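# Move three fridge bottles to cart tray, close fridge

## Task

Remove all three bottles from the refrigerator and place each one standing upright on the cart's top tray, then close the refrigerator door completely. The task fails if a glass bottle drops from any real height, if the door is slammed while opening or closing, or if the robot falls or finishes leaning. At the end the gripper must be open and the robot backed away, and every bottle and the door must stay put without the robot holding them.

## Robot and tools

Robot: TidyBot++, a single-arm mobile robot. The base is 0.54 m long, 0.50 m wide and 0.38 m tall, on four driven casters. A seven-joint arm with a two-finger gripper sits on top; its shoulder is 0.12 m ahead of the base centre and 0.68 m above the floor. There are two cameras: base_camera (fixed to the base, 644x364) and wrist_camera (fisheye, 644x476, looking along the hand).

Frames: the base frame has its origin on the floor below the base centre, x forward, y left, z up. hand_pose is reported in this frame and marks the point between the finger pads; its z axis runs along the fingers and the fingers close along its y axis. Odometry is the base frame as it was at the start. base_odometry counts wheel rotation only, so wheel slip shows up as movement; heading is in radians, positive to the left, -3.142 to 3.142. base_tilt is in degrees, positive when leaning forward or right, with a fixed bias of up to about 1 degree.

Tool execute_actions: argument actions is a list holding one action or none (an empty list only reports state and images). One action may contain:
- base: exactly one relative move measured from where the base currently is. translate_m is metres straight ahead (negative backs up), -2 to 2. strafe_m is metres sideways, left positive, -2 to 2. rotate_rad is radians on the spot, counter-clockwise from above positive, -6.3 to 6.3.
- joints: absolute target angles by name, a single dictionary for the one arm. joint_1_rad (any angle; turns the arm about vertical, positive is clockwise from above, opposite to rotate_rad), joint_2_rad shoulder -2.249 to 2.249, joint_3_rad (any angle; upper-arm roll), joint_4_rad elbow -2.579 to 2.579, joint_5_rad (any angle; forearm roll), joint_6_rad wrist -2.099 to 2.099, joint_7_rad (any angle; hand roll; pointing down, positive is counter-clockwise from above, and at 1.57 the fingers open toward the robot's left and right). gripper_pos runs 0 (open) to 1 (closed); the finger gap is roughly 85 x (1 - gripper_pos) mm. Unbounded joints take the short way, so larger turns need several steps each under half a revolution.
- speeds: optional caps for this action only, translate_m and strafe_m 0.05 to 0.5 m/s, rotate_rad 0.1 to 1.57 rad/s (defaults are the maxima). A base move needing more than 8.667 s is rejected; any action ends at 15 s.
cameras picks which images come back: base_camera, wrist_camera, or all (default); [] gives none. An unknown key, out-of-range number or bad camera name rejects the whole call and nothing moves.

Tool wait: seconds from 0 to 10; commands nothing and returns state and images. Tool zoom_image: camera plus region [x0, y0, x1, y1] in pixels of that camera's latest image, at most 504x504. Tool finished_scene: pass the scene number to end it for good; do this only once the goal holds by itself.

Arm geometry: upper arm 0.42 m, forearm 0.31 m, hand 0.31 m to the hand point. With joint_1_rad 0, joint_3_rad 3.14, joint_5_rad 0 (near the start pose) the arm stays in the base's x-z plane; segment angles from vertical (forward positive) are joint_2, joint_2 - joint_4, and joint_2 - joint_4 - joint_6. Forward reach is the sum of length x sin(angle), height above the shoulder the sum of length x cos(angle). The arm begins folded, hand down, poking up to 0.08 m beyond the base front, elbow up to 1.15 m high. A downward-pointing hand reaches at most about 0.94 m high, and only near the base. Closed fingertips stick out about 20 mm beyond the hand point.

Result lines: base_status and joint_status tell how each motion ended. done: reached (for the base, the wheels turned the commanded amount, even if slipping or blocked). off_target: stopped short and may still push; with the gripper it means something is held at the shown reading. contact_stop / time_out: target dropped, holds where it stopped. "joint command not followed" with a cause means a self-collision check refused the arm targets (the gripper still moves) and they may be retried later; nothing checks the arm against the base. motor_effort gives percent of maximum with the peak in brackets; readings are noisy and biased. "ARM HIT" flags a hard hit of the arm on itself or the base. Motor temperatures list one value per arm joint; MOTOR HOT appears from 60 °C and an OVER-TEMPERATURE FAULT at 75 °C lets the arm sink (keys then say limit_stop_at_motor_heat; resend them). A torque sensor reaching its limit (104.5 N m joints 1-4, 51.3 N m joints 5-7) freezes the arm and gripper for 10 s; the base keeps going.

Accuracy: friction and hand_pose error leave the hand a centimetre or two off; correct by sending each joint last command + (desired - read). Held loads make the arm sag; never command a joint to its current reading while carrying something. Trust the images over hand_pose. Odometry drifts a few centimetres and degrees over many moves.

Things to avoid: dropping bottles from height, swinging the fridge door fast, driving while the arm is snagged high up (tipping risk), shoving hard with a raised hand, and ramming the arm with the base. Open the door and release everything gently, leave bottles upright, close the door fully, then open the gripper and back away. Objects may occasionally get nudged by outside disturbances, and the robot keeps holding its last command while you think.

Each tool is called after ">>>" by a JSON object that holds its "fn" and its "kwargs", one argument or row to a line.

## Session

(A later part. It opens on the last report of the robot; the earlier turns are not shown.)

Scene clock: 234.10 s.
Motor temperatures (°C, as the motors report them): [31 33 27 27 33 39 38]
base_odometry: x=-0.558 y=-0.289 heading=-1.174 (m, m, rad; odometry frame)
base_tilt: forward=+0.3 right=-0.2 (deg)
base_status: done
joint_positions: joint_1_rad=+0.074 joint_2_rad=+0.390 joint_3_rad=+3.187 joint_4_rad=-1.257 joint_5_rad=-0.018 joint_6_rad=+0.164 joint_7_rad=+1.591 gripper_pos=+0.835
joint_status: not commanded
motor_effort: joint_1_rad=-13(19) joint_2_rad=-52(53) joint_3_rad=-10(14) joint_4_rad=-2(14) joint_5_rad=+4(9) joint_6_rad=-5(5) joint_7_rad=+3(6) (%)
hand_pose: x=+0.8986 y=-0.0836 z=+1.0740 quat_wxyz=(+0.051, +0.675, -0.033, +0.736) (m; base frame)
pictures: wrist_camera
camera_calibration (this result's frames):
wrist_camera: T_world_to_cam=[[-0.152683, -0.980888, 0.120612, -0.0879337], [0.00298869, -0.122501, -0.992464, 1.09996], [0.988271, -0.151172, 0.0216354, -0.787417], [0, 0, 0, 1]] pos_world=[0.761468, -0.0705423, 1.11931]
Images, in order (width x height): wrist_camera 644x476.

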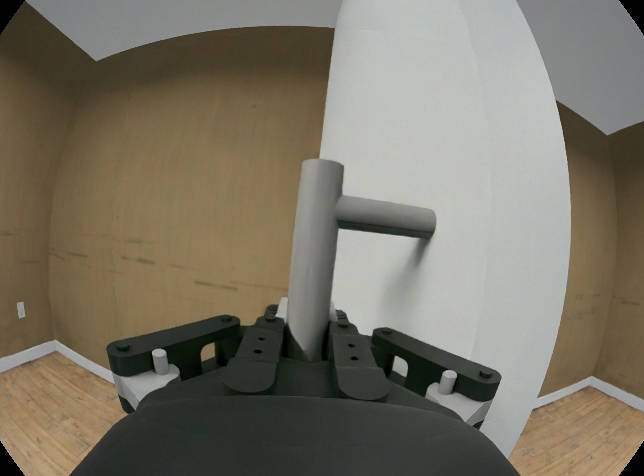

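>>> {"fn": "execute_actions", "kwargs": {
  "actions": [
    {"joints":{"gripper_pos":0.0}}
  ],
  "cameras": []
}}

>>> {"fn": "execute_actions", "kwargs": {
  "actions": [
    {"base":{"strafe_m":-0.45},"joints":{"joint_1_rad":0,"joint_3_rad":3.14,"joint_5_rad":0}}
  ],
  "cameras": ["wrist_camera"]
}}

Scene clock: 244.50 s.
Motor temperatures (°C, as the motors report them): [31 34 27 27 33 39 38]
base_odometry: x=-0.558 y=-0.289 heading=-1.173 (m, m, rad; odometry frame)
base_tilt: forward=-0.3 right=-0.2 (deg)
base_status: not commanded
joint_positions: joint_1_rad=+0.005 joint_2_rad=+0.291 joint_3_rad=+3.145 joint_4_rad=-1.376 joint_5_rad=-0.018 joint_6_rad=+0.128 joint_7_rad=+1.591 gripper_pos=+0.000
joint_status: all done
motor_effort: joint_1_rad=-1(13) joint_2_rad=-30(52) joint_3_rad=-1(10) joint_4_rad=+24(28) joint_5_rad=-1(4) joint_6_rad=+9(11) joint_7_rad=+0(4) (%)
hand_pose: x=+0.8639 y=-0.0052 z=+1.0642 quat_wxyz=(+0.005, +0.696, -0.003, +0.718) (m; base frame)
pictures: none
No camera images: the call's "cameras" was empty. Leave "cameras" out to get every camera's image.

Scene clock: 247.03 s.
Motor temperatures (°C, as the motors report them): [31 34 27 27 33 39 38]
base_odometry: x=-0.973 y=-0.463 heading=-1.174 (m, m, rad; odometry frame)
base_tilt: forward=-0.3 right=-0.1 (deg)
base_status: done
joint_positions: joint_1_rad=+0.004 joint_2_rad=+0.293 joint_3_rad=+3.141 joint_4_rad=-1.376 joint_5_rad=-0.018 joint_6_rad=+0.127 joint_7_rad=+1.591 gripper_pos=+0.000
joint_status: all done
motor_effort: joint_1_rad=-1(7) joint_2_rad=-30(32) joint_3_rad=-1(4) joint_4_rad=+23(25) joint_5_rad=-1(3) joint_6_rad=+9(9) joint_7_rad=+0(0) (%)
hand_pose: x=+0.8644 y=-0.0022 z=+1.0630 quat_wxyz=(+0.003, +0.697, -0.001, +0.717) (m; base frame)
pictures: wrist_camera
camera_calibration (this result's frames):
wrist_camera: T_world_to_cam=[[-0.0350343, -0.993848, 0.105061, -0.0972516], [-0.0412409, -0.103599, -0.993764, 1.13883], [0.998535, -0.0391487, -0.0373577, -0.686967], [0, 0, 0, 1]] pos_world=[0.729519, -0.00556571, 1.11628]
Images, in order (width x height): wrist_camera 644x476.

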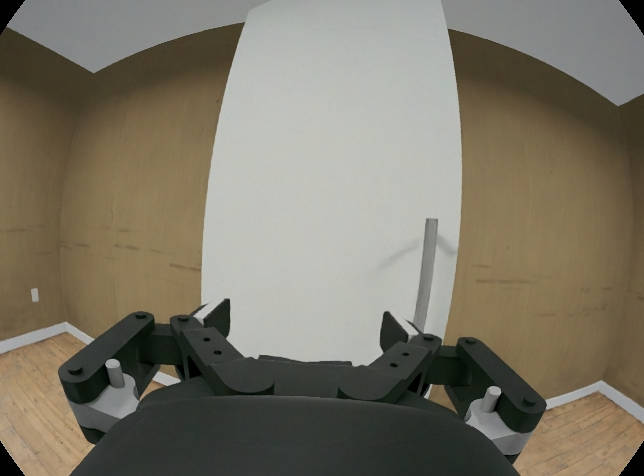

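>>> {"fn": "execute_actions", "kwargs": {
  "actions": [
    {"base":{"strafe_m":-0.2}}
  ],
  "cameras": []
}}

>>> {"fn": "execute_actions", "kwargs": {
  "actions": [
    {"base":{"translate_m":0.4},"speeds":{"translate_m":0.2}}
  ],
  "cameras": ["wrist_camera"]
}}

Scene clock: 256.07 s.
Motor temperatures (°C, as the motors report them): [31 34 27 27 33 39 38]
base_odometry: x=-1.157 y=-0.541 heading=-1.174 (m, m, rad; odometry frame)
base_tilt: forward=-0.3 right=-0.2 (deg)
base_status: done
joint_positions: joint_1_rad=+0.006 joint_2_rad=+0.293 joint_3_rad=+3.141 joint_4_rad=-1.376 joint_5_rad=-0.018 joint_6_rad=+0.127 joint_7_rad=+1.591 gripper_pos=+0.000
joint_status: not commanded
motor_effort: joint_1_rad=-1(5) joint_2_rad=-30(31) joint_3_rad=-1(4) joint_4_rad=+24(24) joint_5_rad=-1(2) joint_6_rad=+9(9) joint_7_rad=+0(0) (%)
hand_pose: x=+0.8644 y=-0.0038 z=+1.0630 quat_wxyz=(+0.004, +0.697, -0.002, +0.717) (m; base frame)
pictures: none
No camera images: the call's "cameras" was empty. Leave "cameras" out to get every camera's image.

Scene clock: 258.83 s.
Motor temperatures (°C, as the motors report them): [31 34 27 28 33 39 38]
base_odometry: x=-1.003 y=-0.910 heading=-1.174 (m, m, rad; odometry frame)
base_tilt: forward=-0.3 right=-0.2 (deg)
base_status: done
joint_positions: joint_1_rad=+0.005 joint_2_rad=+0.300 joint_3_rad=+3.141 joint_4_rad=-1.376 joint_5_rad=-0.018 joint_6_rad=+0.127 joint_7_rad=+1.591 gripper_pos=+0.000
joint_status: not commanded
motor_effort: joint_1_rad=-1(4) joint_2_rad=-31(33) joint_3_rad=-1(2) joint_4_rad=+24(25) joint_5_rad=-2(1) joint_6_rad=+8(9) joint_7_rad=+1(0) (%)
hand_pose: x=+0.8672 y=-0.0029 z=+1.0574 quat_wxyz=(+0.003, +0.699, -0.002, +0.715) (m; base frame)
pictures: wrist_camera
camera_calibration (this result's frames):
wrist_camera: T_world_to_cam=[[-0.0351186, -0.993812, 0.105377, -0.0974733], [-0.0489638, -0.103605, -0.993413, 1.13962], [0.998183, -0.040047, -0.0450224, -0.681604], [0, 0, 0, 1]] pos_world=[0.732742, -0.0060965, 1.11169]
Images, in order (width x height): wrist_camera 644x476.

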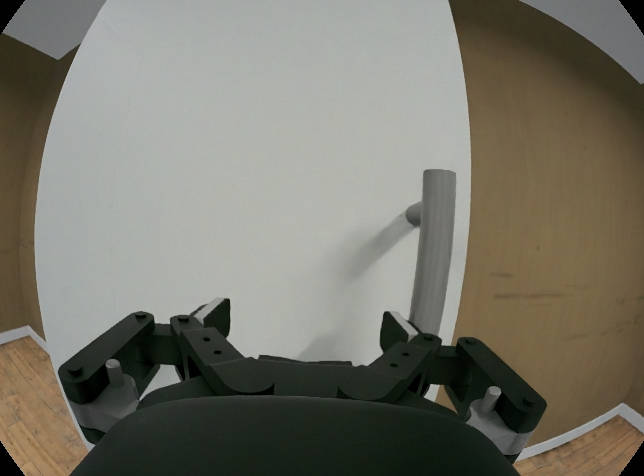

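>>> {"fn": "execute_actions", "kwargs": {
  "actions": [
    {"base":{"translate_m":-0.1}}
  ],
  "cameras": []
}}

>>> {"fn": "execute_actions", "kwargs": {
  "actions": [
    {"base":{"strafe_m":-0.08}}
  ],
  "cameras": []
}}

>>> {"fn": "execute_actions", "kwargs": {
  "actions": [
    {"base":{"translate_m":0.13},"speeds":{"translate_m":0.15}}
  ],
  "cameras": ["wrist_camera"]
}}

Scene clock: 269.13 s.
Motor temperatures (°C, as the motors report them): [31 34 27 28 33 39 38]
base_odometry: x=-1.041 y=-0.818 heading=-1.174 (m, m, rad; odometry frame)
base_tilt: forward=-0.3 right=-0.1 (deg)
base_status: done
joint_positions: joint_1_rad=+0.005 joint_2_rad=+0.297 joint_3_rad=+3.141 joint_4_rad=-1.376 joint_5_rad=-0.018 joint_6_rad=+0.127 joint_7_rad=+1.591 gripper_pos=+0.000
joint_status: not commanded
motor_effort: joint_1_rad=+0(2) joint_2_rad=-30(34) joint_3_rad=-1(2) joint_4_rad=+24(25) joint_5_rad=-1(1) joint_6_rad=+9(9) joint_7_rad=+0(0) (%)
hand_pose: x=+0.8659 y=-0.0029 z=+1.0600 quat_wxyz=(+0.003, +0.698, -0.002, +0.716) (m; base frame)
pictures: none
No camera images: the call's "cameras" was empty. Leave "cameras" out to get every camera's image.

Scene clock: 270.33 s.
Motor temperatures (°C, as the motors report them): [31 34 27 28 33 39 38]
base_odometry: x=-1.115 y=-0.849 heading=-1.174 (m, m, rad; odometry frame)
base_tilt: forward=-0.3 right=-0.2 (deg)
base_status: done
joint_positions: joint_1_rad=+0.006 joint_2_rad=+0.297 joint_3_rad=+3.141 joint_4_rad=-1.376 joint_5_rad=-0.018 joint_6_rad=+0.127 joint_7_rad=+1.591 gripper_pos=+0.000
joint_status: not commanded
motor_effort: joint_1_rad=-1(5) joint_2_rad=-31(32) joint_3_rad=-1(4) joint_4_rad=+24(24) joint_5_rad=-1(1) joint_6_rad=+9(9) joint_7_rad=+0(0) (%)
hand_pose: x=+0.8659 y=-0.0037 z=+1.0600 quat_wxyz=(+0.004, +0.698, -0.002, +0.716) (m; base frame)
pictures: none
No camera images: the call's "cameras" was empty. Leave "cameras" out to get every camera's image.

Scene clock: 271.87 s.
Motor temperatures (°C, as the motors report them): [31 34 27 28 33 39 38]
base_odometry: x=-1.065 y=-0.969 heading=-1.174 (m, m, rad; odometry frame)
base_tilt: forward=-0.3 right=-0.2 (deg)
base_status: done
joint_positions: joint_1_rad=+0.006 joint_2_rad=+0.301 joint_3_rad=+3.141 joint_4_rad=-1.376 joint_5_rad=-0.018 joint_6_rad=+0.127 joint_7_rad=+1.591 gripper_pos=+0.000
joint_status: not commanded
motor_effort: joint_1_rad=+0(2) joint_2_rad=-31(33) joint_3_rad=-1(2) joint_4_rad=+24(25) joint_5_rad=-1(1) joint_6_rad=+9(9) joint_7_rad=+0(1) (%)
hand_pose: x=+0.8674 y=-0.0037 z=+1.0568 quat_wxyz=(+0.004, +0.700, -0.002, +0.714) (m; base frame)
pictures: wrist_camera
camera_calibration (this result's frames):
wrist_camera: T_world_to_cam=[[-0.0360791, -0.993769, 0.105461, -0.0974453], [-0.0501442, -0.103597, -0.993355, 1.13991], [0.99809, -0.0411276, -0.0460941, -0.68069], [0, 0, 0, 1]] pos_world=[0.733034, -0.00674259, 1.11123]
Images, in order (width x height): wrist_camera 644x476.

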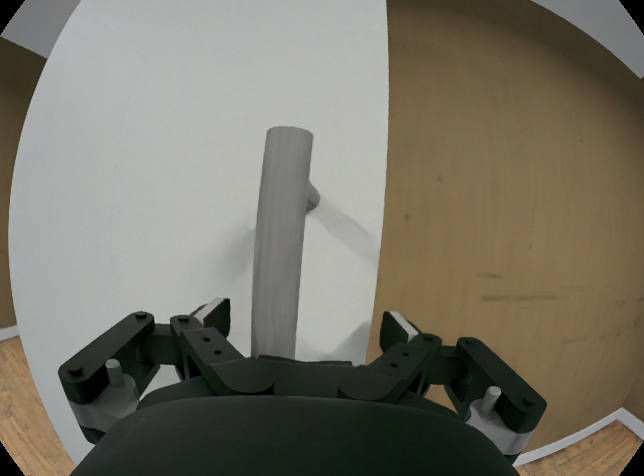

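>>> {"fn": "execute_actions", "kwargs": {
  "actions": [
    {"joints":{"gripper_pos":1.0}}
  ],
  "cameras": []
}}

>>> {"fn": "execute_actions", "kwargs": {
  "actions": [
    {"base":{"translate_m":-0.3},"speeds":{"translate_m":0.12}}
  ],
  "cameras": []
}}

>>> {"fn": "execute_actions", "kwargs": {
  "actions": [
    {"base":{"strafe_m":0.3},"speeds":{"strafe_m":0.12}}
  ],
  "cameras": []
}}

>>> {"fn": "execute_actions", "kwargs": {
  "actions": [
    {"base":{"translate_m":-0.2},"speeds":{"translate_m":0.12}}
  ],
  "cameras": []
}}

>>> {"fn": "execute_actions", "kwargs": {
  "actions": [
    {"base":{"strafe_m":0.3},"speeds":{"strafe_m":0.12}}
  ],
  "cameras": []
}}

>>> {"fn": "execute_actions", "kwargs": {
  "actions": [
    {"joints":{"gripper_pos":0.0}}
  ],
  "cameras": []
}}

>>> {"fn": "execute_actions", "kwargs": {
  "actions": [
    {"base":{"translate_m":-0.2}}
  ],
  "cameras": ["wrist_camera"]
}}

Scene clock: 286.87 s.
Motor temperatures (°C, as the motors report them): [31 34 26 28 33 39 38]
base_odometry: x=-1.065 y=-0.969 heading=-1.174 (m, m, rad; odometry frame)
base_tilt: forward=-0.3 right=-0.2 (deg)
base_status: not commanded
joint_positions: joint_1_rad=-0.007 joint_2_rad=+0.301 joint_3_rad=+3.134 joint_4_rad=-1.376 joint_5_rad=-0.018 joint_6_rad=+0.127 joint_7_rad=+1.591 gripper_pos=+0.832
joint_status: gripper_pos off_target (ended at +0.832, target +1.000)
motor_effort: joint_1_rad=+2(8) joint_2_rad=-31(32) joint_3_rad=+0(5) joint_4_rad=+23(24) joint_5_rad=-4(4) joint_6_rad=+9(9) joint_7_rad=-2(3) (%)
hand_pose: x=+0.8673 y=+0.0099 z=+1.0568 quat_wxyz=(-0.004, +0.700, +0.004, +0.714) (m; base frame)
pictures: none
No camera images: the call's "cameras" was empty. Leave "cameras" out to get every camera's image.

Scene clock: 290.23 s.
Motor temperatures (°C, as the motors report them): [31 34 26 28 33 39 38]
base_odometry: x=-1.181 y=-0.693 heading=-1.173 (m, m, rad; odometry frame)
base_tilt: forward=-0.3 right=-0.2 (deg)
base_status: done
joint_positions: joint_1_rad=-0.157 joint_2_rad=+0.381 joint_3_rad=+3.047 joint_4_rad=-1.285 joint_5_rad=-0.003 joint_6_rad=+0.142 joint_7_rad=+1.591 gripper_pos=+0.835
joint_status: not commanded
motor_effort: joint_1_rad=+28(35) joint_2_rad=-49(52) joint_3_rad=+16(20) joint_4_rad=+8(24) joint_5_rad=-6(8) joint_6_rad=+1(10) joint_7_rad=-2(3) (%)
hand_pose: x=+0.8772 y=+0.1777 z=+1.0589 quat_wxyz=(-0.095, +0.685, +0.078, +0.718) (m; base frame)
pictures: none
No camera images: the call's "cameras" was empty. Leave "cameras" out to get every camera's image.

Scene clock: 293.37 s.
Motor temperatures (°C, as the motors report them): [31 34 26 28 33 39 38]
base_odometry: x=-0.904 y=-0.577 heading=-1.174 (m, m, rad; odometry frame)
base_tilt: forward=-0.3 right=-0.2 (deg)
base_status: done
joint_positions: joint_1_rad=+0.073 joint_2_rad=+0.269 joint_3_rad=+3.187 joint_4_rad=-1.399 joint_5_rad=-0.003 joint_6_rad=+0.090 joint_7_rad=+1.591 gripper_pos=+0.835
joint_status: not commanded
motor_effort: joint_1_rad=-14(25) joint_2_rad=-24(52) joint_3_rad=-11(14) joint_4_rad=+29(34) joint_5_rad=+4(4) joint_6_rad=+11(15) joint_7_rad=+5(5) (%)
hand_pose: x=+0.8509 y=-0.0801 z=+1.0552 quat_wxyz=(+0.052, +0.709, -0.031, +0.703) (m; base frame)
pictures: none
No camera images: the call's "cameras" was empty. Leave "cameras" out to get every camera's image.

Scene clock: 297.70 s.
Motor temperatures (°C, as the motors report them): [31 34 26 28 33 39 38]
base_odometry: x=-0.981 y=-0.394 heading=-1.176 (m, m, rad; odometry frame)
base_tilt: forward=-0.2 right=-0.2 (deg)
base_status: translate_m time_out (by the wheels' count: -0.198 of -0.200)
joint_positions: joint_1_rad=-0.032 joint_2_rad=+0.401 joint_3_rad=+3.119 joint_4_rad=-1.266 joint_5_rad=-0.003 joint_6_rad=+0.159 joint_7_rad=+1.591 gripper_pos=+0.835
joint_status: not commanded
motor_effort: joint_1_rad=+2(14) joint_2_rad=-51(59) joint_3_rad=-1(10) joint_4_rad=+9(28) joint_5_rad=-1(4) joint_6_rad=+2(11) joint_7_rad=+1(5) (%)
hand_pose: x=+0.9057 y=+0.0392 z=+1.0584 quat_wxyz=(-0.016, +0.684, +0.020, +0.729) (m; base frame)
pictures: none
No camera images: the call's "cameras" was empty. Leave "cameras" out to get every camera's image.

not run: a stop came earlier in this reply.

not run: a stop came earlier in this reply.

not run: a stop came earlier in this reply.

>>> {"fn": "execute_actions", "kwargs": {
  "actions": [
    {"base":{"strafe_m":0.3},"speeds":{"strafe_m":0.12}}
  ],
  "cameras": []
}}

>>> {"fn": "execute_actions", "kwargs": {
  "actions": [
    {"joints":{"gripper_pos":0.0}}
  ],
  "cameras": []
}}

>>> {"fn": "execute_actions", "kwargs": {
  "actions": [
    {"base":{"translate_m":-0.2}}
  ],
  "cameras": ["wrist_camera"]
}}

Scene clock: 309.10 s.
Motor temperatures (°C, as the motors report them): [31 35 26 28 33 39 38]
base_odometry: x=-0.704 y=-0.279 heading=-1.177 (m, m, rad; odometry frame)
base_tilt: forward=+0.7 right=-0.2 (deg)
base_status: done
joint_positions: joint_1_rad=+0.087 joint_2_rad=+0.396 joint_3_rad=+3.198 joint_4_rad=-1.256 joint_5_rad=-0.014 joint_6_rad=+0.160 joint_7_rad=+1.591 gripper_pos=+0.835
joint_status: not commanded
motor_effort: joint_1_rad=-16(21) joint_2_rad=-52(54) joint_3_rad=-11(16) joint_4_rad=-1(15) joint_5_rad=+5(7) joint_6_rad=-5(5) joint_7_rad=+4(5) (%)
hand_pose: x=+0.8991 y=-0.1002 z=+1.0690 quat_wxyz=(+0.062, +0.677, -0.038, +0.732) (m; base frame)
pictures: none
No camera images: the call's "cameras" was empty. Leave "cameras" out to get every camera's image.

Scene clock: 310.67 s.
Motor temperatures (°C, as the motors report them): [31 35 26 28 33 39 38]
base_odometry: x=-0.704 y=-0.279 heading=-1.176 (m, m, rad; odometry frame)
base_tilt: forward=-0.3 right=-0.2 (deg)
base_status: not commanded
joint_positions: joint_1_rad=-0.001 joint_2_rad=+0.292 joint_3_rad=+3.141 joint_4_rad=-1.377 joint_5_rad=-0.014 joint_6_rad=+0.125 joint_7_rad=+1.591 gripper_pos=+0.000
joint_status: all done
motor_effort: joint_1_rad=-1(16) joint_2_rad=-30(52) joint_3_rad=-2(12) joint_4_rad=+24(29) joint_5_rad=-1(5) joint_6_rad=+8(11) joint_7_rad=+1(4) (%)
hand_pose: x=+0.8643 y=+0.0021 z=+1.0620 quat_wxyz=(+0.002, +0.698, +0.002, +0.716) (m; base frame)
pictures: none
No camera images: the call's "cameras" was empty. Leave "cameras" out to get every camera's image.

Scene clock: 312.30 s.
Motor temperatures (°C, as the motors report them): [31 35 26 28 33 39 38]
base_odometry: x=-0.781 y=-0.094 heading=-1.176 (m, m, rad; odometry frame)
base_tilt: forward=-0.3 right=-0.2 (deg)
base_status: done
joint_positions: joint_1_rad=-0.001 joint_2_rad=+0.294 joint_3_rad=+3.141 joint_4_rad=-1.377 joint_5_rad=-0.014 joint_6_rad=+0.124 joint_7_rad=+1.591 gripper_pos=+0.000
joint_status: not commanded
motor_effort: joint_1_rad=-1(1) joint_2_rad=-31(34) joint_3_rad=-1(1) joint_4_rad=+24(26) joint_5_rad=-1(1) joint_6_rad=+9(9) joint_7_rad=+0(1) (%)
hand_pose: x=+0.8649 y=+0.0021 z=+1.0607 quat_wxyz=(+0.002, +0.698, +0.002, +0.716) (m; base frame)
pictures: wrist_camera
camera_calibration (this result's frames):
wrist_camera: T_world_to_cam=[[-0.0284828, -0.993607, 0.109243, -0.102813], [-0.0455587, -0.107883, -0.993119, 1.14002], [0.998556, -0.0332638, -0.0421946, -0.682315], [0, 0, 0, 1]] pos_world=[0.730339, -0.00186294, 1.11462]
Images, in order (width x height): wrist_camera 644x476.

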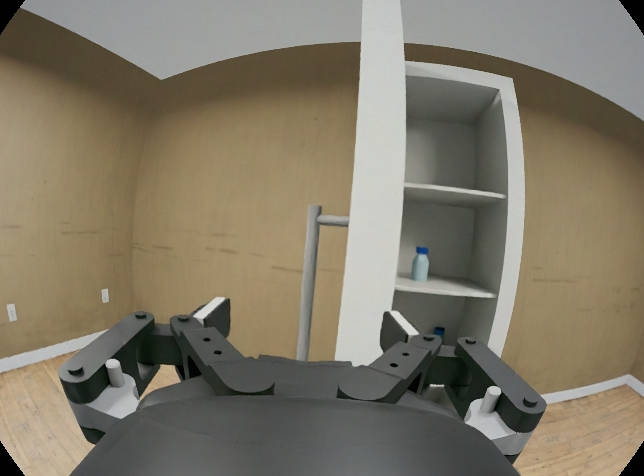

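>>> {"fn": "execute_actions", "kwargs": {
  "actions": [
    {"base":{"strafe_m":-0.5}}
  ],
  "cameras": ["wrist_camera"]
}}

Scene clock: 322.73 s.
Motor temperatures (°C, as the motors report them): [31 35 26 28 33 39 38]
base_odometry: x=-1.242 y=-0.287 heading=-1.177 (m, m, rad; odometry frame)
base_tilt: forward=-0.3 right=-0.1 (deg)
base_status: done
joint_positions: joint_1_rad=+0.003 joint_2_rad=+0.300 joint_3_rad=+3.141 joint_4_rad=-1.376 joint_5_rad=-0.014 joint_6_rad=+0.122 joint_7_rad=+1.591 gripper_pos=+0.000
joint_status: not commanded
motor_effort: joint_1_rad=+0(9) joint_2_rad=-31(44) joint_3_rad=-1(7) joint_4_rad=+24(30) joint_5_rad=-1(0) joint_6_rad=+9(11) joint_7_rad=+1(1) (%)
hand_pose: x=+0.8673 y=-0.0006 z=+1.0557 quat_wxyz=(+0.003, +0.701, +0.001, +0.713) (m; base frame)
pictures: wrist_camera
camera_calibration (this result's frames):
wrist_camera: T_world_to_cam=[[-0.031096, -0.993502, 0.109487, -0.102811], [-0.0538842, -0.107714, -0.992721, 1.1417], [0.998063, -0.0367693, -0.0501846, -0.676112], [0, 0, 0, 1]] pos_world=[0.733125, -0.00402551, 1.11072]
Images, in order (width x height): wrist_camera 644x476.

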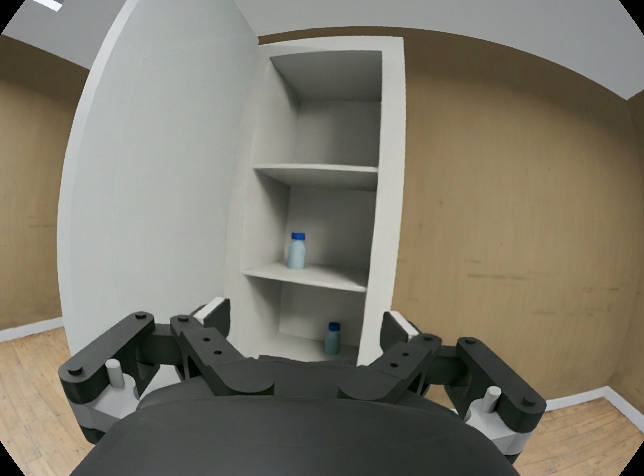

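>>> {"fn": "execute_actions", "kwargs": {
  "actions": [
    {"base":{"translate_m":0.7},"speeds":{"translate_m":0.3}}
  ],
  "cameras": ["wrist_camera"]
}}

Scene clock: 334.07 s.
Motor temperatures (°C, as the motors report them): [31 35 26 28 33 39 38]
base_odometry: x=-0.974 y=-0.933 heading=-1.178 (m, m, rad; odometry frame)
base_tilt: forward=-0.3 right=-0.2 (deg)
base_status: done
joint_positions: joint_1_rad=+0.003 joint_2_rad=+0.302 joint_3_rad=+3.141 joint_4_rad=-1.376 joint_5_rad=-0.014 joint_6_rad=+0.122 joint_7_rad=+1.591 gripper_pos=+0.000
joint_status: not commanded
motor_effort: joint_1_rad=+0(3) joint_2_rad=-31(33) joint_3_rad=-1(2) joint_4_rad=+24(25) joint_5_rad=-1(1) joint_6_rad=+9(9) joint_7_rad=+0(0) (%)
hand_pose: x=+0.8679 y=-0.0006 z=+1.0545 quat_wxyz=(+0.003, +0.702, +0.001, +0.712) (m; base frame)
pictures: wrist_camera
camera_calibration (this result's frames):
wrist_camera: T_world_to_cam=[[-0.0309141, -0.993502, 0.109534, -0.102865], [-0.0555359, -0.10771, -0.99263, 1.14184], [0.997978, -0.0367693, -0.0518453, -0.674967], [0, 0, 0, 1]] pos_world=[0.733835, -0.0040276, 1.1097]
Images, in order (width x height): wrist_camera 644x476.

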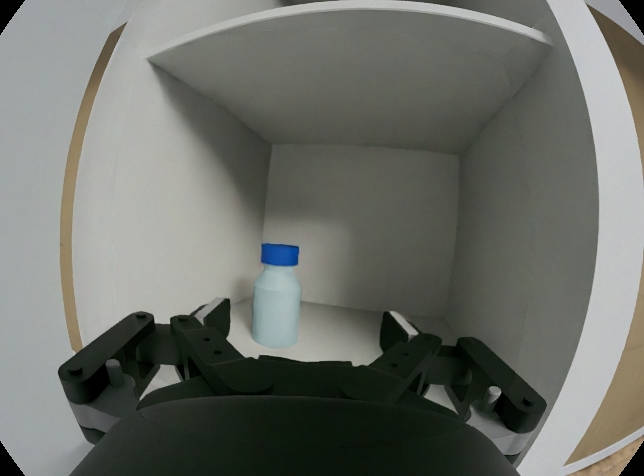

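>>> {"fn": "execute_actions", "kwargs": {
  "actions": [
    {"joints":{"joint_1_rad":-0.03,"joint_2_rad":0.36,"joint_4_rad":-1.43,"joint_6_rad":0.22}}
  ],
  "cameras": []
}}

>>> {"fn": "execute_actions", "kwargs": {
  "actions": [
    {"base":{"translate_m":0.2},"speeds":{"translate_m":0.15}}
  ],
  "cameras": ["wrist_camera"]
}}

Scene clock: 346.90 s.
Motor temperatures (°C, as the motors report them): [31 35 26 28 33 39 38]
base_odometry: x=-0.974 y=-0.933 heading=-1.178 (m, m, rad; odometry frame)
base_tilt: forward=-0.3 right=-0.2 (deg)
base_status: not commanded
joint_positions: joint_1_rad=-0.009 joint_2_rad=+0.361 joint_3_rad=+3.141 joint_4_rad=-1.409 joint_5_rad=-0.014 joint_6_rad=+0.190 joint_7_rad=+1.591 gripper_pos=+0.000
joint_status: all done
motor_effort: joint_1_rad=-1(2) joint_2_rad=-33(35) joint_3_rad=-1(2) joint_4_rad=+24(25) joint_5_rad=-1(1) joint_6_rad=+9(9) joint_7_rad=+1(0) (%)
hand_pose: x=+0.8871 y=+0.0080 z=+1.0100 quat_wxyz=(+0.000, +0.711, +0.005, +0.704) (m; base frame)
pictures: none
No camera images: the call's "cameras" was empty. Leave "cameras" out to get every camera's image.

Scene clock: 348.90 s.
Motor temperatures (°C, as the motors report them): [31 35 26 28 33 39 38]
base_odometry: x=-0.898 y=-1.118 heading=-1.178 (m, m, rad; odometry frame)
base_tilt: forward=-0.3 right=-0.2 (deg)
base_status: done
joint_positions: joint_1_rad=-0.011 joint_2_rad=+0.360 joint_3_rad=+3.141 joint_4_rad=-1.409 joint_5_rad=-0.014 joint_6_rad=+0.191 joint_7_rad=+1.591 gripper_pos=+0.000
joint_status: not commanded
motor_effort: joint_1_rad=+0(1) joint_2_rad=-33(35) joint_3_rad=-1(2) joint_4_rad=+24(25) joint_5_rad=-1(1) joint_6_rad=+9(9) joint_7_rad=+0(0) (%)
hand_pose: x=+0.8867 y=+0.0093 z=+1.0112 quat_wxyz=(-0.001, +0.710, +0.005, +0.704) (m; base frame)
pictures: wrist_camera
camera_calibration (this result's frames):
wrist_camera: T_world_to_cam=[[-0.0161654, -0.993771, 0.110259, -0.101545], [-0.0764254, -0.108722, -0.99113, 1.11801], [0.996944, -0.0244486, -0.0741918, -0.672202], [0, 0, 0, 1]] pos_world=[0.753951, 0.0042059, 1.06942]
Images, in order (width x height): wrist_camera 644x476.

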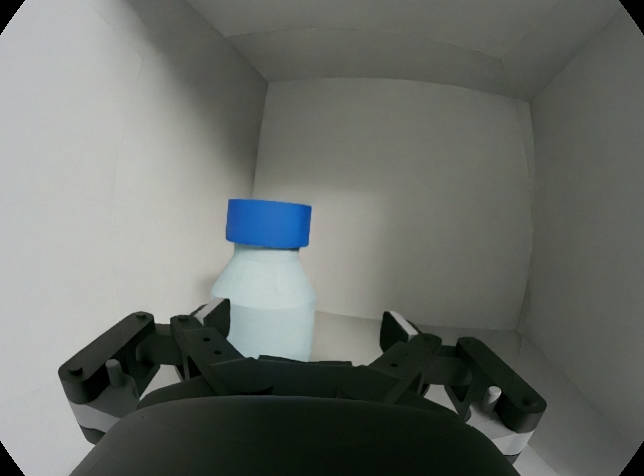

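Shift left, advance, grip.

>>> {"fn": "execute_actions", "kwargs": {
  "actions": [
    {"joints":{"joint_1_rad":-0.07}}
  ],
  "cameras": []
}}

>>> {"fn": "execute_actions", "kwargs": {
  "actions": [
    {"base":{"translate_m":0.05},"speeds":{"translate_m":0.1}}
  ],
  "cameras": []
}}

>>> {"fn": "execute_actions", "kwargs": {
  "actions": [
    {"joints":{"gripper_pos":1.0}}
  ],
  "cameras": []
}}

Scene clock: 357.43 s.
Motor temperatures (°C, as the motors report them): [31 35 26 28 33 39 38]
base_odometry: x=-0.898 y=-1.118 heading=-1.178 (m, m, rad; odometry frame)
base_tilt: forward=-0.3 right=-0.2 (deg)
base_status: not commanded
joint_positions: joint_1_rad=-0.052 joint_2_rad=+0.360 joint_3_rad=+3.141 joint_4_rad=-1.409 joint_5_rad=-0.014 joint_6_rad=+0.191 joint_7_rad=+1.591 gripper_pos=+0.000
joint_status: all done
motor_effort: joint_1_rad=-1(3) joint_2_rad=-32(32) joint_3_rad=-1(2) joint_4_rad=+23(24) joint_5_rad=-1(1) joint_6_rad=+9(9) joint_7_rad=+0(1) (%)
hand_pose: x=+0.8856 y=+0.0414 z=+1.0112 quat_wxyz=(-0.016, +0.710, +0.020, +0.704) (m; base frame)
pictures: none
No camera images: the call's "cameras" was empty. Leave "cameras" out to get every camera's image.

Scene clock: 358.50 s.
Motor temperatures (°C, as the motors report them): [31 35 26 28 33 39 38]
base_odometry: x=-0.879 y=-1.165 heading=-1.179 (m, m, rad; odometry frame)
base_tilt: forward=-0.2 right=-0.1 (deg)
base_status: done
joint_positions: joint_1_rad=-0.053 joint_2_rad=+0.361 joint_3_rad=+3.141 joint_4_rad=-1.409 joint_5_rad=-0.014 joint_6_rad=+0.191 joint_7_rad=+1.591 gripper_pos=+0.000
joint_status: not commanded
motor_effort: joint_1_rad=+0(1) joint_2_rad=-32(35) joint_3_rad=-1(2) joint_4_rad=+24(25) joint_5_rad=+0(2) joint_6_rad=+9(9) joint_7_rad=+0(0) (%)
hand_pose: x=+0.8858 y=+0.0415 z=+1.0108 quat_wxyz=(-0.016, +0.710, +0.020, +0.704) (m; base frame)
pictures: none
No camera images: the call's "cameras" was empty. Leave "cameras" out to get every camera's image.

Scene clock: 359.60 s.
Motor temperatures (°C, as the motors report them): [31 35 26 28 33 39 38]
base_odometry: x=-0.879 y=-1.165 heading=-1.179 (m, m, rad; odometry frame)
base_tilt: forward=-0.3 right=-0.1 (deg)
base_status: not commanded
joint_positions: joint_1_rad=-0.053 joint_2_rad=+0.361 joint_3_rad=+3.141 joint_4_rad=-1.409 joint_5_rad=-0.014 joint_6_rad=+0.191 joint_7_rad=+1.591 gripper_pos=+0.233
joint_status: gripper_pos off_target (ended at +0.233, target +1.000)
motor_effort: joint_1_rad=-1(5) joint_2_rad=-32(33) joint_3_rad=-1(4) joint_4_rad=+23(24) joint_5_rad=+0(1) joint_6_rad=+9(9) joint_7_rad=+1(1) (%)
hand_pose: x=+0.8858 y=+0.0415 z=+1.0109 quat_wxyz=(-0.016, +0.710, +0.020, +0.704) (m; base frame)
pictures: none
No camera images: the call's "cameras" was empty. Leave "cameras" out to get every camera's image.

>>> {"fn": "execute_actions", "kwargs": {
  "actions": [
    {"joints":{"joint_2_rad":0.32,"joint_6_rad":0.17}}
  ],
  "cameras": []
}}

>>> {"fn": "execute_actions", "kwargs": {
  "actions": [
    {"base":{"translate_m":-0.6},"speeds":{"translate_m":0.3}}
  ],
  "cameras": []
}}

>>> {"fn": "execute_actions", "kwargs": {
  "actions": [
    {"base":{"rotate_rad":-1.6},"speeds":{"rotate_rad":0.8}}
  ]
}}

Scene clock: 373.63 s.
Motor temperatures (°C, as the motors report them): [31 35 26 28 33 39 38]
base_odometry: x=-0.879 y=-1.165 heading=-1.179 (m, m, rad; odometry frame)
base_tilt: forward=-0.2 right=-0.2 (deg)
base_status: not commanded
joint_positions: joint_1_rad=-0.053 joint_2_rad=+0.351 joint_3_rad=+3.141 joint_4_rad=-1.419 joint_5_rad=-0.014 joint_6_rad=+0.188 joint_7_rad=+1.591 gripper_pos=+0.233
joint_status: all done
motor_effort: joint_1_rad=+0(1) joint_2_rad=-35(36) joint_3_rad=-1(2) joint_4_rad=+26(26) joint_5_rad=-1(0) joint_6_rad=+11(11) joint_7_rad=+0(1) (%)
hand_pose: x=+0.8820 y=+0.0413 z=+1.0111 quat_wxyz=(-0.016, +0.711, +0.020, +0.703) (m; base frame)
pictures: none
No camera images: the call's "cameras" was empty. Leave "cameras" out to get every camera's image.

Scene clock: 376.63 s.
Motor temperatures (°C, as the motors report them): [31 35 26 28 33 39 38]
base_odometry: x=-1.108 y=-0.610 heading=-1.179 (m, m, rad; odometry frame)
base_tilt: forward=-0.3 right=-0.2 (deg)
base_status: done
joint_positions: joint_1_rad=-0.054 joint_2_rad=+0.347 joint_3_rad=+3.141 joint_4_rad=-1.434 joint_5_rad=-0.014 joint_6_rad=+0.172 joint_7_rad=+1.591 gripper_pos=+0.233
joint_status: not commanded
motor_effort: joint_1_rad=-1(3) joint_2_rad=-38(39) joint_3_rad=-1(2) joint_4_rad=+29(29) joint_5_rad=+0(1) joint_6_rad=+13(13) joint_7_rad=+0(1) (%)
hand_pose: x=+0.8793 y=+0.0426 z=+1.0002 quat_wxyz=(-0.016, +0.720, +0.021, +0.693) (m; base frame)
pictures: none
No camera images: the call's "cameras" was empty. Leave "cameras" out to get every camera's image.

Scene clock: 379.63 s.
Motor temperatures (°C, as the motors report them): [31 35 26 28 33 39 38]
base_odometry: x=-1.108 y=-0.610 heading=-2.778 (m, m, rad; odometry frame)
base_tilt: forward=-0.3 right=-0.2 (deg)
base_status: done
joint_positions: joint_1_rad=-0.063 joint_2_rad=+0.347 joint_3_rad=+3.145 joint_4_rad=-1.434 joint_5_rad=-0.014 joint_6_rad=+0.172 joint_7_rad=+1.591 gripper_pos=+0.233
joint_status: not commanded
motor_effort: joint_1_rad=+0(7) joint_2_rad=-38(40) joint_3_rad=-1(6) joint_4_rad=+29(29) joint_5_rad=-2(1) joint_6_rad=+13(13) joint_7_rad=+0(1) (%)
hand_pose: x=+0.8791 y=+0.0467 z=+1.0001 quat_wxyz=(-0.017, +0.720, +0.024, +0.693) (m; base frame)
pictures: base_camera, wrist_camera
camera_calibration (this result's frames):
wrist_camera: T_world_to_cam=[[0.0356238, -0.993031, 0.112338, -0.110976], [-0.100918, -0.115409, -0.988178, 1.12938], [0.994257, 0.0238657, -0.104326, -0.634283], [0, 0, 0, 1]] pos_world=[0.748568, 0.035275, 1.06232]
Images, in order (width x height): base_camera 644x364, wrist_camera 644x476.

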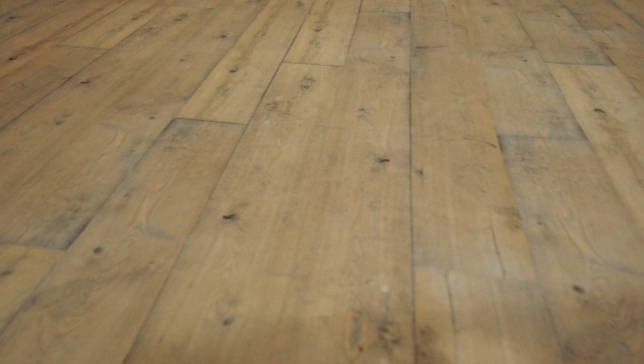

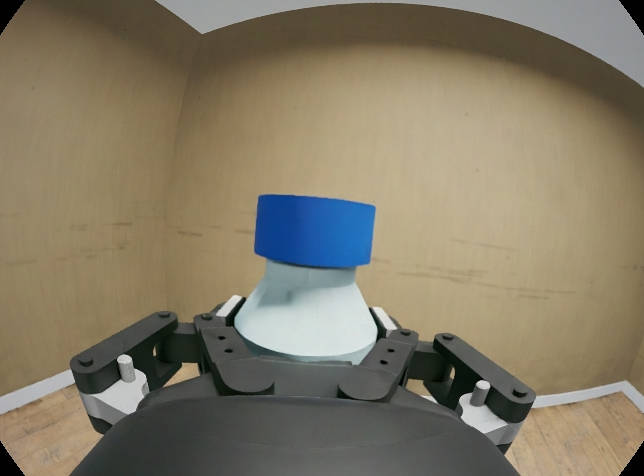

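Raise arm and keep turning right.

>>> {"fn": "execute_actions", "kwargs": {
  "actions": [
    {"base":{"rotate_rad":-1.3},"speeds":{"rotate_rad":0.8},"joints":{"joint_1_rad":0,"joint_2_rad":0.3,"joint_4_rad":-1.3,"joint_6_rad":0.05}}
  ]
}}

Scene clock: 386.93 s.
Motor temperatures (°C, as the motors report them): [31 35 26 28 33 39 38]
base_odometry: x=-1.108 y=-0.610 heading=+2.206 (m, m, rad; odometry frame)
base_tilt: forward=-0.3 right=-0.2 (deg)
base_status: done
joint_positions: joint_1_rad=+0.005 joint_2_rad=+0.343 joint_3_rad=+3.143 joint_4_rad=-1.348 joint_5_rad=-0.014 joint_6_rad=+0.056 joint_7_rad=+1.591 gripper_pos=+0.233
joint_status: joint_2_rad off_target (ended at +0.343, target +0.300); joint_4_rad off_target (ended at -1.348, target -1.300); the others done
motor_effort: joint_1_rad=+0(6) joint_2_rad=-38(40) joint_3_rad=-1(5) joint_4_rad=+29(30) joint_5_rad=-1(2) joint_6_rad=+13(13) joint_7_rad=+0(0) (%)
hand_pose: x=+0.8833 y=-0.0035 z=+1.0199 quat_wxyz=(+0.005, +0.730, +0.000, +0.684) (m; base frame)
pictures: base_camera, wrist_camera
camera_calibration (this result's frames):
wrist_camera: T_world_to_cam=[[-0.0257513, -0.993347, 0.11224, -0.108867], [-0.134907, -0.107797, -0.984977, 1.1704], [0.990524, -0.0405065, -0.131234, -0.604733], [0, 0, 0, 1]] pos_world=[0.754094, -0.00647291, 1.08567]
Images, in order (width x height): base_camera 644x364, wrist_camera 644x476.

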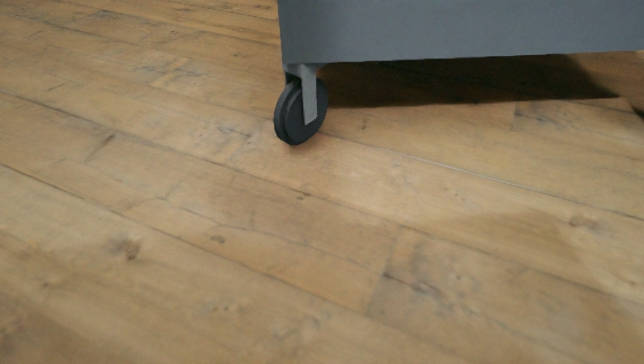

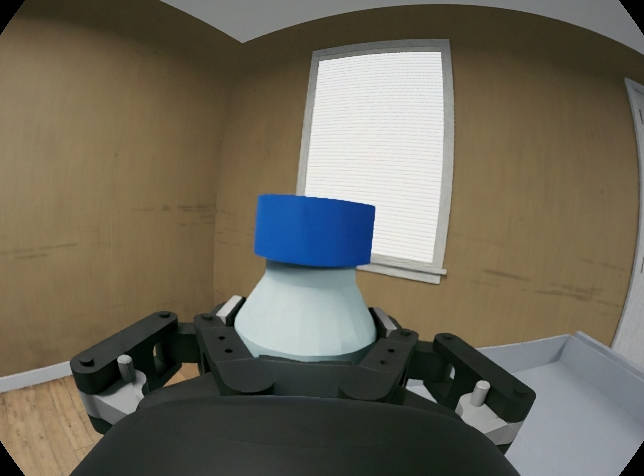

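>>> {"fn": "execute_actions", "kwargs": {
  "actions": [
    {"base":{"rotate_rad":-0.2},"speeds":{"rotate_rad":0.5}}
  ],
  "cameras": []
}}

>>> {"fn": "execute_actions", "kwargs": {
  "actions": [
    {"joints":{"joint_2_rad":0.65,"joint_4_rad":-1.4,"joint_6_rad":0.45}}
  ],
  "cameras": ["wrist_camera"]
}}

Scene clock: 396.20 s.
Motor temperatures (°C, as the motors report them): [31 35 26 28 33 39 38]
base_odometry: x=-1.108 y=-0.610 heading=+2.006 (m, m, rad; odometry frame)
base_tilt: forward=-0.3 right=-0.2 (deg)
base_status: done
joint_positions: joint_1_rad=+0.009 joint_2_rad=+0.343 joint_3_rad=+3.148 joint_4_rad=-1.348 joint_5_rad=-0.014 joint_6_rad=+0.055 joint_7_rad=+1.591 gripper_pos=+0.233
joint_status: not commanded
motor_effort: joint_1_rad=+0(8) joint_2_rad=-38(38) joint_3_rad=-1(6) joint_4_rad=+29(29) joint_5_rad=-1(2) joint_6_rad=+13(13) joint_7_rad=+0(0) (%)
hand_pose: x=+0.8833 y=-0.0095 z=+1.0198 quat_wxyz=(+0.008, +0.730, -0.003, +0.684) (m; base frame)
pictures: none
No camera images: the call's "cameras" was empty. Leave "cameras" out to get every camera's image.

Scene clock: 397.67 s.
Motor temperatures (°C, as the motors report them): [31 35 26 28 33 39 38]
base_odometry: x=-1.108 y=-0.610 heading=+2.006 (m, m, rad; odometry frame)
base_tilt: forward=-0.3 right=-0.2 (deg)
base_status: not commanded
joint_positions: joint_1_rad=+0.009 joint_2_rad=+0.606 joint_3_rad=+3.148 joint_4_rad=-1.373 joint_5_rad=-0.014 joint_6_rad=+0.395 joint_7_rad=+1.591 gripper_pos=+0.233
joint_status: joint_2_rad off_target (ended at +0.606, target +0.650); the others done
motor_effort: joint_1_rad=-1(1) joint_2_rad=-28(48) joint_3_rad=+0(1) joint_4_rad=+17(29) joint_5_rad=+1(2) joint_6_rad=+12(13) joint_7_rad=+0(0) (%)
hand_pose: x=+0.9585 y=-0.0113 z=+0.8986 quat_wxyz=(+0.011, +0.712, -0.003, +0.702) (m; base frame)
pictures: wrist_camera
camera_calibration (this result's frames):
wrist_camera: T_world_to_cam=[[-0.0436434, -0.99243, 0.114794, -0.0861826], [-0.0848319, -0.110807, -0.990215, 1.01687], [0.995439, -0.0529546, -0.0793537, -0.746867], [0, 0, 0, 1]] pos_world=[0.825962, -0.0124033, 0.957548]
Images, in order (width x height): wrist_camera 644x476.

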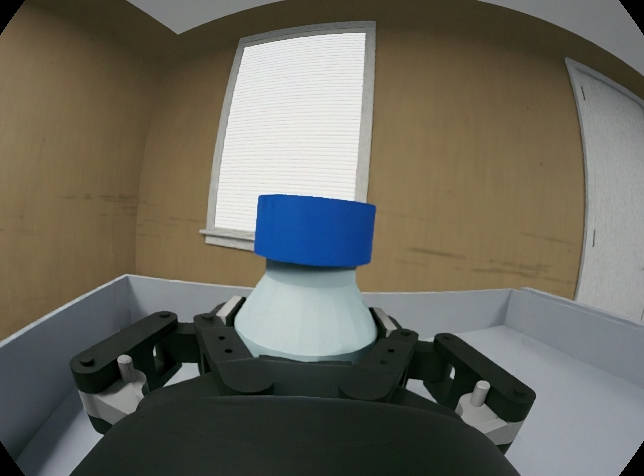

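>>> {"fn": "execute_actions", "kwargs": {
  "actions": [
    {"joints":{"gripper_pos":0.0}}
  ],
  "cameras": []
}}

>>> {"fn": "execute_actions", "kwargs": {
  "actions": [
    {"joints":{"joint_2_rad":0.42,"joint_4_rad":-1.15,"joint_6_rad":0.15}}
  ],
  "cameras": []
}}

>>> {"fn": "execute_actions", "kwargs": {
  "actions": [
    {"base":{"rotate_rad":3.1}}
  ],
  "cameras": []
}}

>>> {"fn": "execute_actions", "kwargs": {
  "actions": [
    {"joints":{"joint_2_rad":1.2,"joint_4_rad":-1.26,"joint_6_rad":0.93}}
  ],
  "cameras": ["wrist_camera"]
}}

Scene clock: 411.50 s.
Motor temperatures (°C, as the motors report them): [31 35 26 28 33 39 38]
base_odometry: x=-1.108 y=-0.610 heading=+2.006 (m, m, rad; odometry frame)
base_tilt: forward=-0.3 right=-0.2 (deg)
base_status: not commanded
joint_positions: joint_1_rad=+0.009 joint_2_rad=+0.607 joint_3_rad=+3.148 joint_4_rad=-1.373 joint_5_rad=-0.014 joint_6_rad=+0.422 joint_7_rad=+1.591 gripper_pos=+0.000
joint_status: all done
motor_effort: joint_1_rad=-1(3) joint_2_rad=-32(33) joint_3_rad=-1(2) joint_4_rad=+18(21) joint_5_rad=-1(0) joint_6_rad=+8(12) joint_7_rad=+0(0) (%)
hand_pose: x=+0.9586 y=-0.0114 z=+0.9062 quat_wxyz=(+0.011, +0.703, -0.003, +0.711) (m; base frame)
pictures: none
No camera images: the call's "cameras" was empty. Leave "cameras" out to get every camera's image.

Scene clock: 413.30 s.
Motor temperatures (°C, as the motors report them): [31 35 26 28 33 39 38]
base_odometry: x=-1.108 y=-0.610 heading=+2.006 (m, m, rad; odometry frame)
base_tilt: forward=-0.3 right=-0.1 (deg)
base_status: not commanded
joint_positions: joint_1_rad=+0.009 joint_2_rad=+0.420 joint_3_rad=+3.148 joint_4_rad=-1.157 joint_5_rad=-0.014 joint_6_rad=+0.181 joint_7_rad=+1.591 gripper_pos=+0.000
joint_status: all done
motor_effort: joint_1_rad=-1(2) joint_2_rad=-35(45) joint_3_rad=-1(1) joint_4_rad=+24(27) joint_5_rad=-1(0) joint_6_rad=+9(10) joint_7_rad=+0(0) (%)
hand_pose: x=+0.9115 y=-0.0099 z=+1.1180 quat_wxyz=(+0.010, +0.643, -0.003, +0.766) (m; base frame)
pictures: none
No camera images: the call's "cameras" was empty. Leave "cameras" out to get every camera's image.

Scene clock: 416.80 s.
Motor temperatures (°C, as the motors report them): [31 35 26 28 33 39 38]
base_odometry: x=-1.109 y=-0.610 heading=-1.178 (m, m, rad; odometry frame)
base_tilt: forward=-0.3 right=-0.2 (deg)
base_status: done
joint_positions: joint_1_rad=-0.005 joint_2_rad=+0.432 joint_3_rad=+3.142 joint_4_rad=-1.157 joint_5_rad=-0.014 joint_6_rad=+0.180 joint_7_rad=+1.591 gripper_pos=+0.000
joint_status: not commanded
motor_effort: joint_1_rad=-1(7) joint_2_rad=-35(40) joint_3_rad=-1(5) joint_4_rad=+23(24) joint_5_rad=-1(1) joint_6_rad=+9(9) joint_7_rad=+0(0) (%)
hand_pose: x=+0.9168 y=+0.0042 z=+1.1082 quat_wxyz=(+0.002, +0.648, +0.003, +0.762) (m; base frame)
pictures: none
No camera images: the call's "cameras" was empty. Leave "cameras" out to get every camera's image.

Scene clock: 419.00 s.
Motor temperatures (°C, as the motors report them): [31 35 26 28 33 39 38]
base_odometry: x=-1.109 y=-0.610 heading=-1.178 (m, m, rad; odometry frame)
base_tilt: forward=-0.2 right=-0.1 (deg)
base_status: not commanded
joint_positions: joint_1_rad=-0.005 joint_2_rad=+1.200 joint_3_rad=+3.142 joint_4_rad=-1.241 joint_5_rad=-0.014 joint_6_rad=+0.898 joint_7_rad=+1.591 gripper_pos=+0.000
joint_status: all done
motor_effort: joint_1_rad=-1(1) joint_2_rad=-46(52) joint_3_rad=-2(2) joint_4_rad=+17(24) joint_5_rad=-1(1) joint_6_rad=+8(11) joint_7_rad=+0(0) (%)
hand_pose: x=+1.0249 y=+0.0022 z=+0.6028 quat_wxyz=(+0.006, +0.697, +0.002, +0.717) (m; base frame)
pictures: wrist_camera
camera_calibration (this result's frames):
wrist_camera: T_world_to_cam=[[-0.0351594, -0.992771, 0.114758, -0.0445736], [-0.0425855, -0.113237, -0.992655, 0.689337], [0.998474, -0.0397882, -0.0382963, -0.863665], [0, 0, 0, 1]] pos_world=[0.890135, -0.000556788, 0.656314]
Images, in order (width x height): wrist_camera 644x476.

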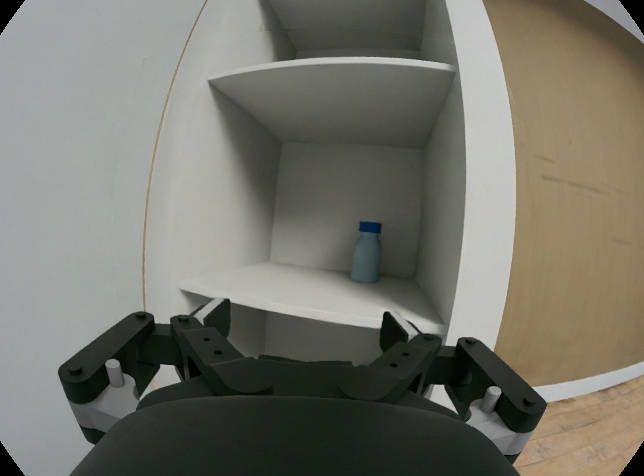

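>>> {"fn": "execute_actions", "kwargs": {
  "actions": [
    {"base":{"translate_m":0.38},"speeds":{"translate_m":0.2},"joints":{"joint_1_rad":0.09}}
  ],
  "cameras": ["wrist_camera"]
}}

Scene clock: 426.17 s.
Motor temperatures (°C, as the motors report them): [31 36 26 28 33 39 38]
base_odometry: x=-0.963 y=-0.961 heading=-1.177 (m, m, rad; odometry frame)
base_tilt: forward=-0.3 right=-0.2 (deg)
base_status: done
joint_positions: joint_1_rad=+0.082 joint_2_rad=+1.200 joint_3_rad=+3.142 joint_4_rad=-1.242 joint_5_rad=-0.014 joint_6_rad=+0.899 joint_7_rad=+1.591 gripper_pos=+0.000
joint_status: all done
motor_effort: joint_1_rad=+0(4) joint_2_rad=-47(48) joint_3_rad=-1(3) joint_4_rad=+17(19) joint_5_rad=-1(0) joint_6_rad=+9(9) joint_7_rad=+1(0) (%)
hand_pose: x=+1.0216 y=-0.0764 z=+0.6030 quat_wxyz=(+0.038, +0.696, -0.028, +0.716) (m; base frame)
pictures: wrist_camera
camera_calibration (this result's frames):
wrist_camera: T_world_to_cam=[[-0.121341, -0.985957, 0.11474, -0.0342446], [-0.0515165, -0.109183, -0.992686, 0.689889], [0.991273, -0.126365, -0.0375446, -0.863173], [0, 0, 0, 1]] pos_world=[0.887026, -0.0675141, 0.656364]
Images, in order (width x height): wrist_camera 644x476.

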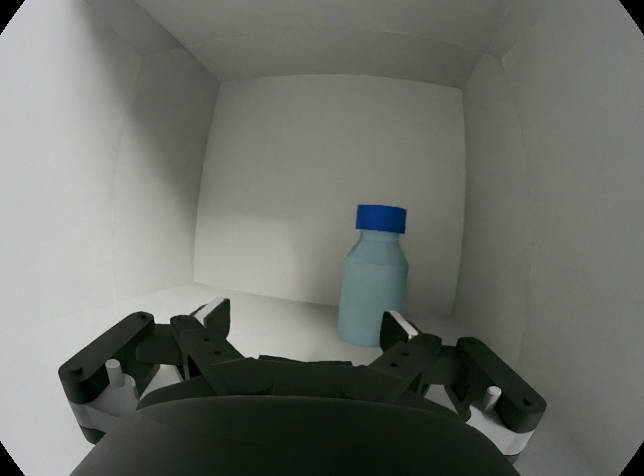

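>>> {"fn": "execute_actions", "kwargs": {
  "actions": [
    {"joints":{"joint_1_rad":0.17}}
  ],
  "cameras": []
}}

>>> {"fn": "execute_actions", "kwargs": {
  "actions": [
    {"base":{"translate_m":0.11},"speeds":{"translate_m":0.12}}
  ],
  "cameras": ["wrist_camera"]
}}

Scene clock: 436.30 s.
Motor temperatures (°C, as the motors report them): [31 36 26 28 33 39 38]
base_odometry: x=-0.963 y=-0.961 heading=-1.177 (m, m, rad; odometry frame)
base_tilt: forward=-0.3 right=-0.1 (deg)
base_status: not commanded
joint_positions: joint_1_rad=+0.163 joint_2_rad=+1.200 joint_3_rad=+3.142 joint_4_rad=-1.242 joint_5_rad=-0.014 joint_6_rad=+0.899 joint_7_rad=+1.591 gripper_pos=+0.000
joint_status: all done
motor_effort: joint_1_rad=-1(2) joint_2_rad=-47(47) joint_3_rad=-2(3) joint_4_rad=+18(18) joint_5_rad=+0(1) joint_6_rad=+9(9) joint_7_rad=+0(1) (%)
hand_pose: x=+1.0125 y=-0.1491 z=+0.6030 quat_wxyz=(+0.067, +0.695, -0.056, +0.714) (m; base frame)
pictures: none
No camera images: the call's "cameras" was empty. Leave "cameras" out to get every camera's image.

Scene clock: 437.83 s.
Motor temperatures (°C, as the motors report them): [31 36 26 28 33 39 38]
base_odometry: x=-0.920 y=-1.063 heading=-1.176 (m, m, rad; odometry frame)
base_tilt: forward=-0.3 right=-0.2 (deg)
base_status: done
joint_positions: joint_1_rad=+0.163 joint_2_rad=+1.200 joint_3_rad=+3.142 joint_4_rad=-1.242 joint_5_rad=-0.014 joint_6_rad=+0.899 joint_7_rad=+1.591 gripper_pos=+0.000
joint_status: not commanded
motor_effort: joint_1_rad=+0(4) joint_2_rad=-47(47) joint_3_rad=-2(3) joint_4_rad=+17(19) joint_5_rad=-1(1) joint_6_rad=+9(9) joint_7_rad=+0(0) (%)
hand_pose: x=+1.0124 y=-0.1492 z=+0.6030 quat_wxyz=(+0.067, +0.695, -0.056, +0.714) (m; base frame)
pictures: wrist_camera
camera_calibration (this result's frames):
wrist_camera: T_world_to_cam=[[-0.200737, -0.972902, 0.114742, -0.0247975], [-0.0602027, -0.104654, -0.992685, 0.690915], [0.977794, -0.206176, -0.0375635, -0.861538], [0, 0, 0, 1]] pos_world=[0.879023, -0.129447, 0.656344]
Images, in order (width x height): wrist_camera 644x476.

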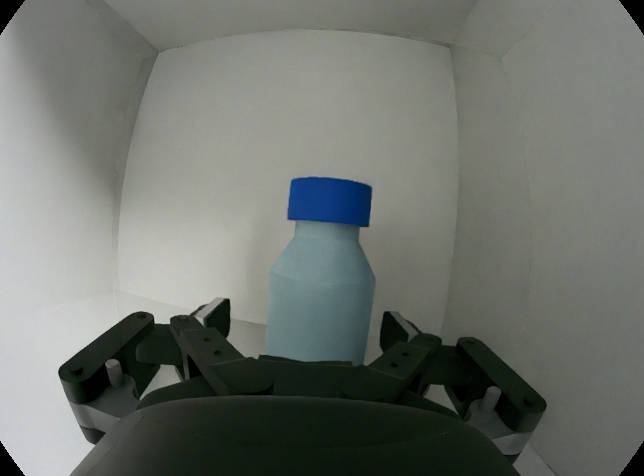

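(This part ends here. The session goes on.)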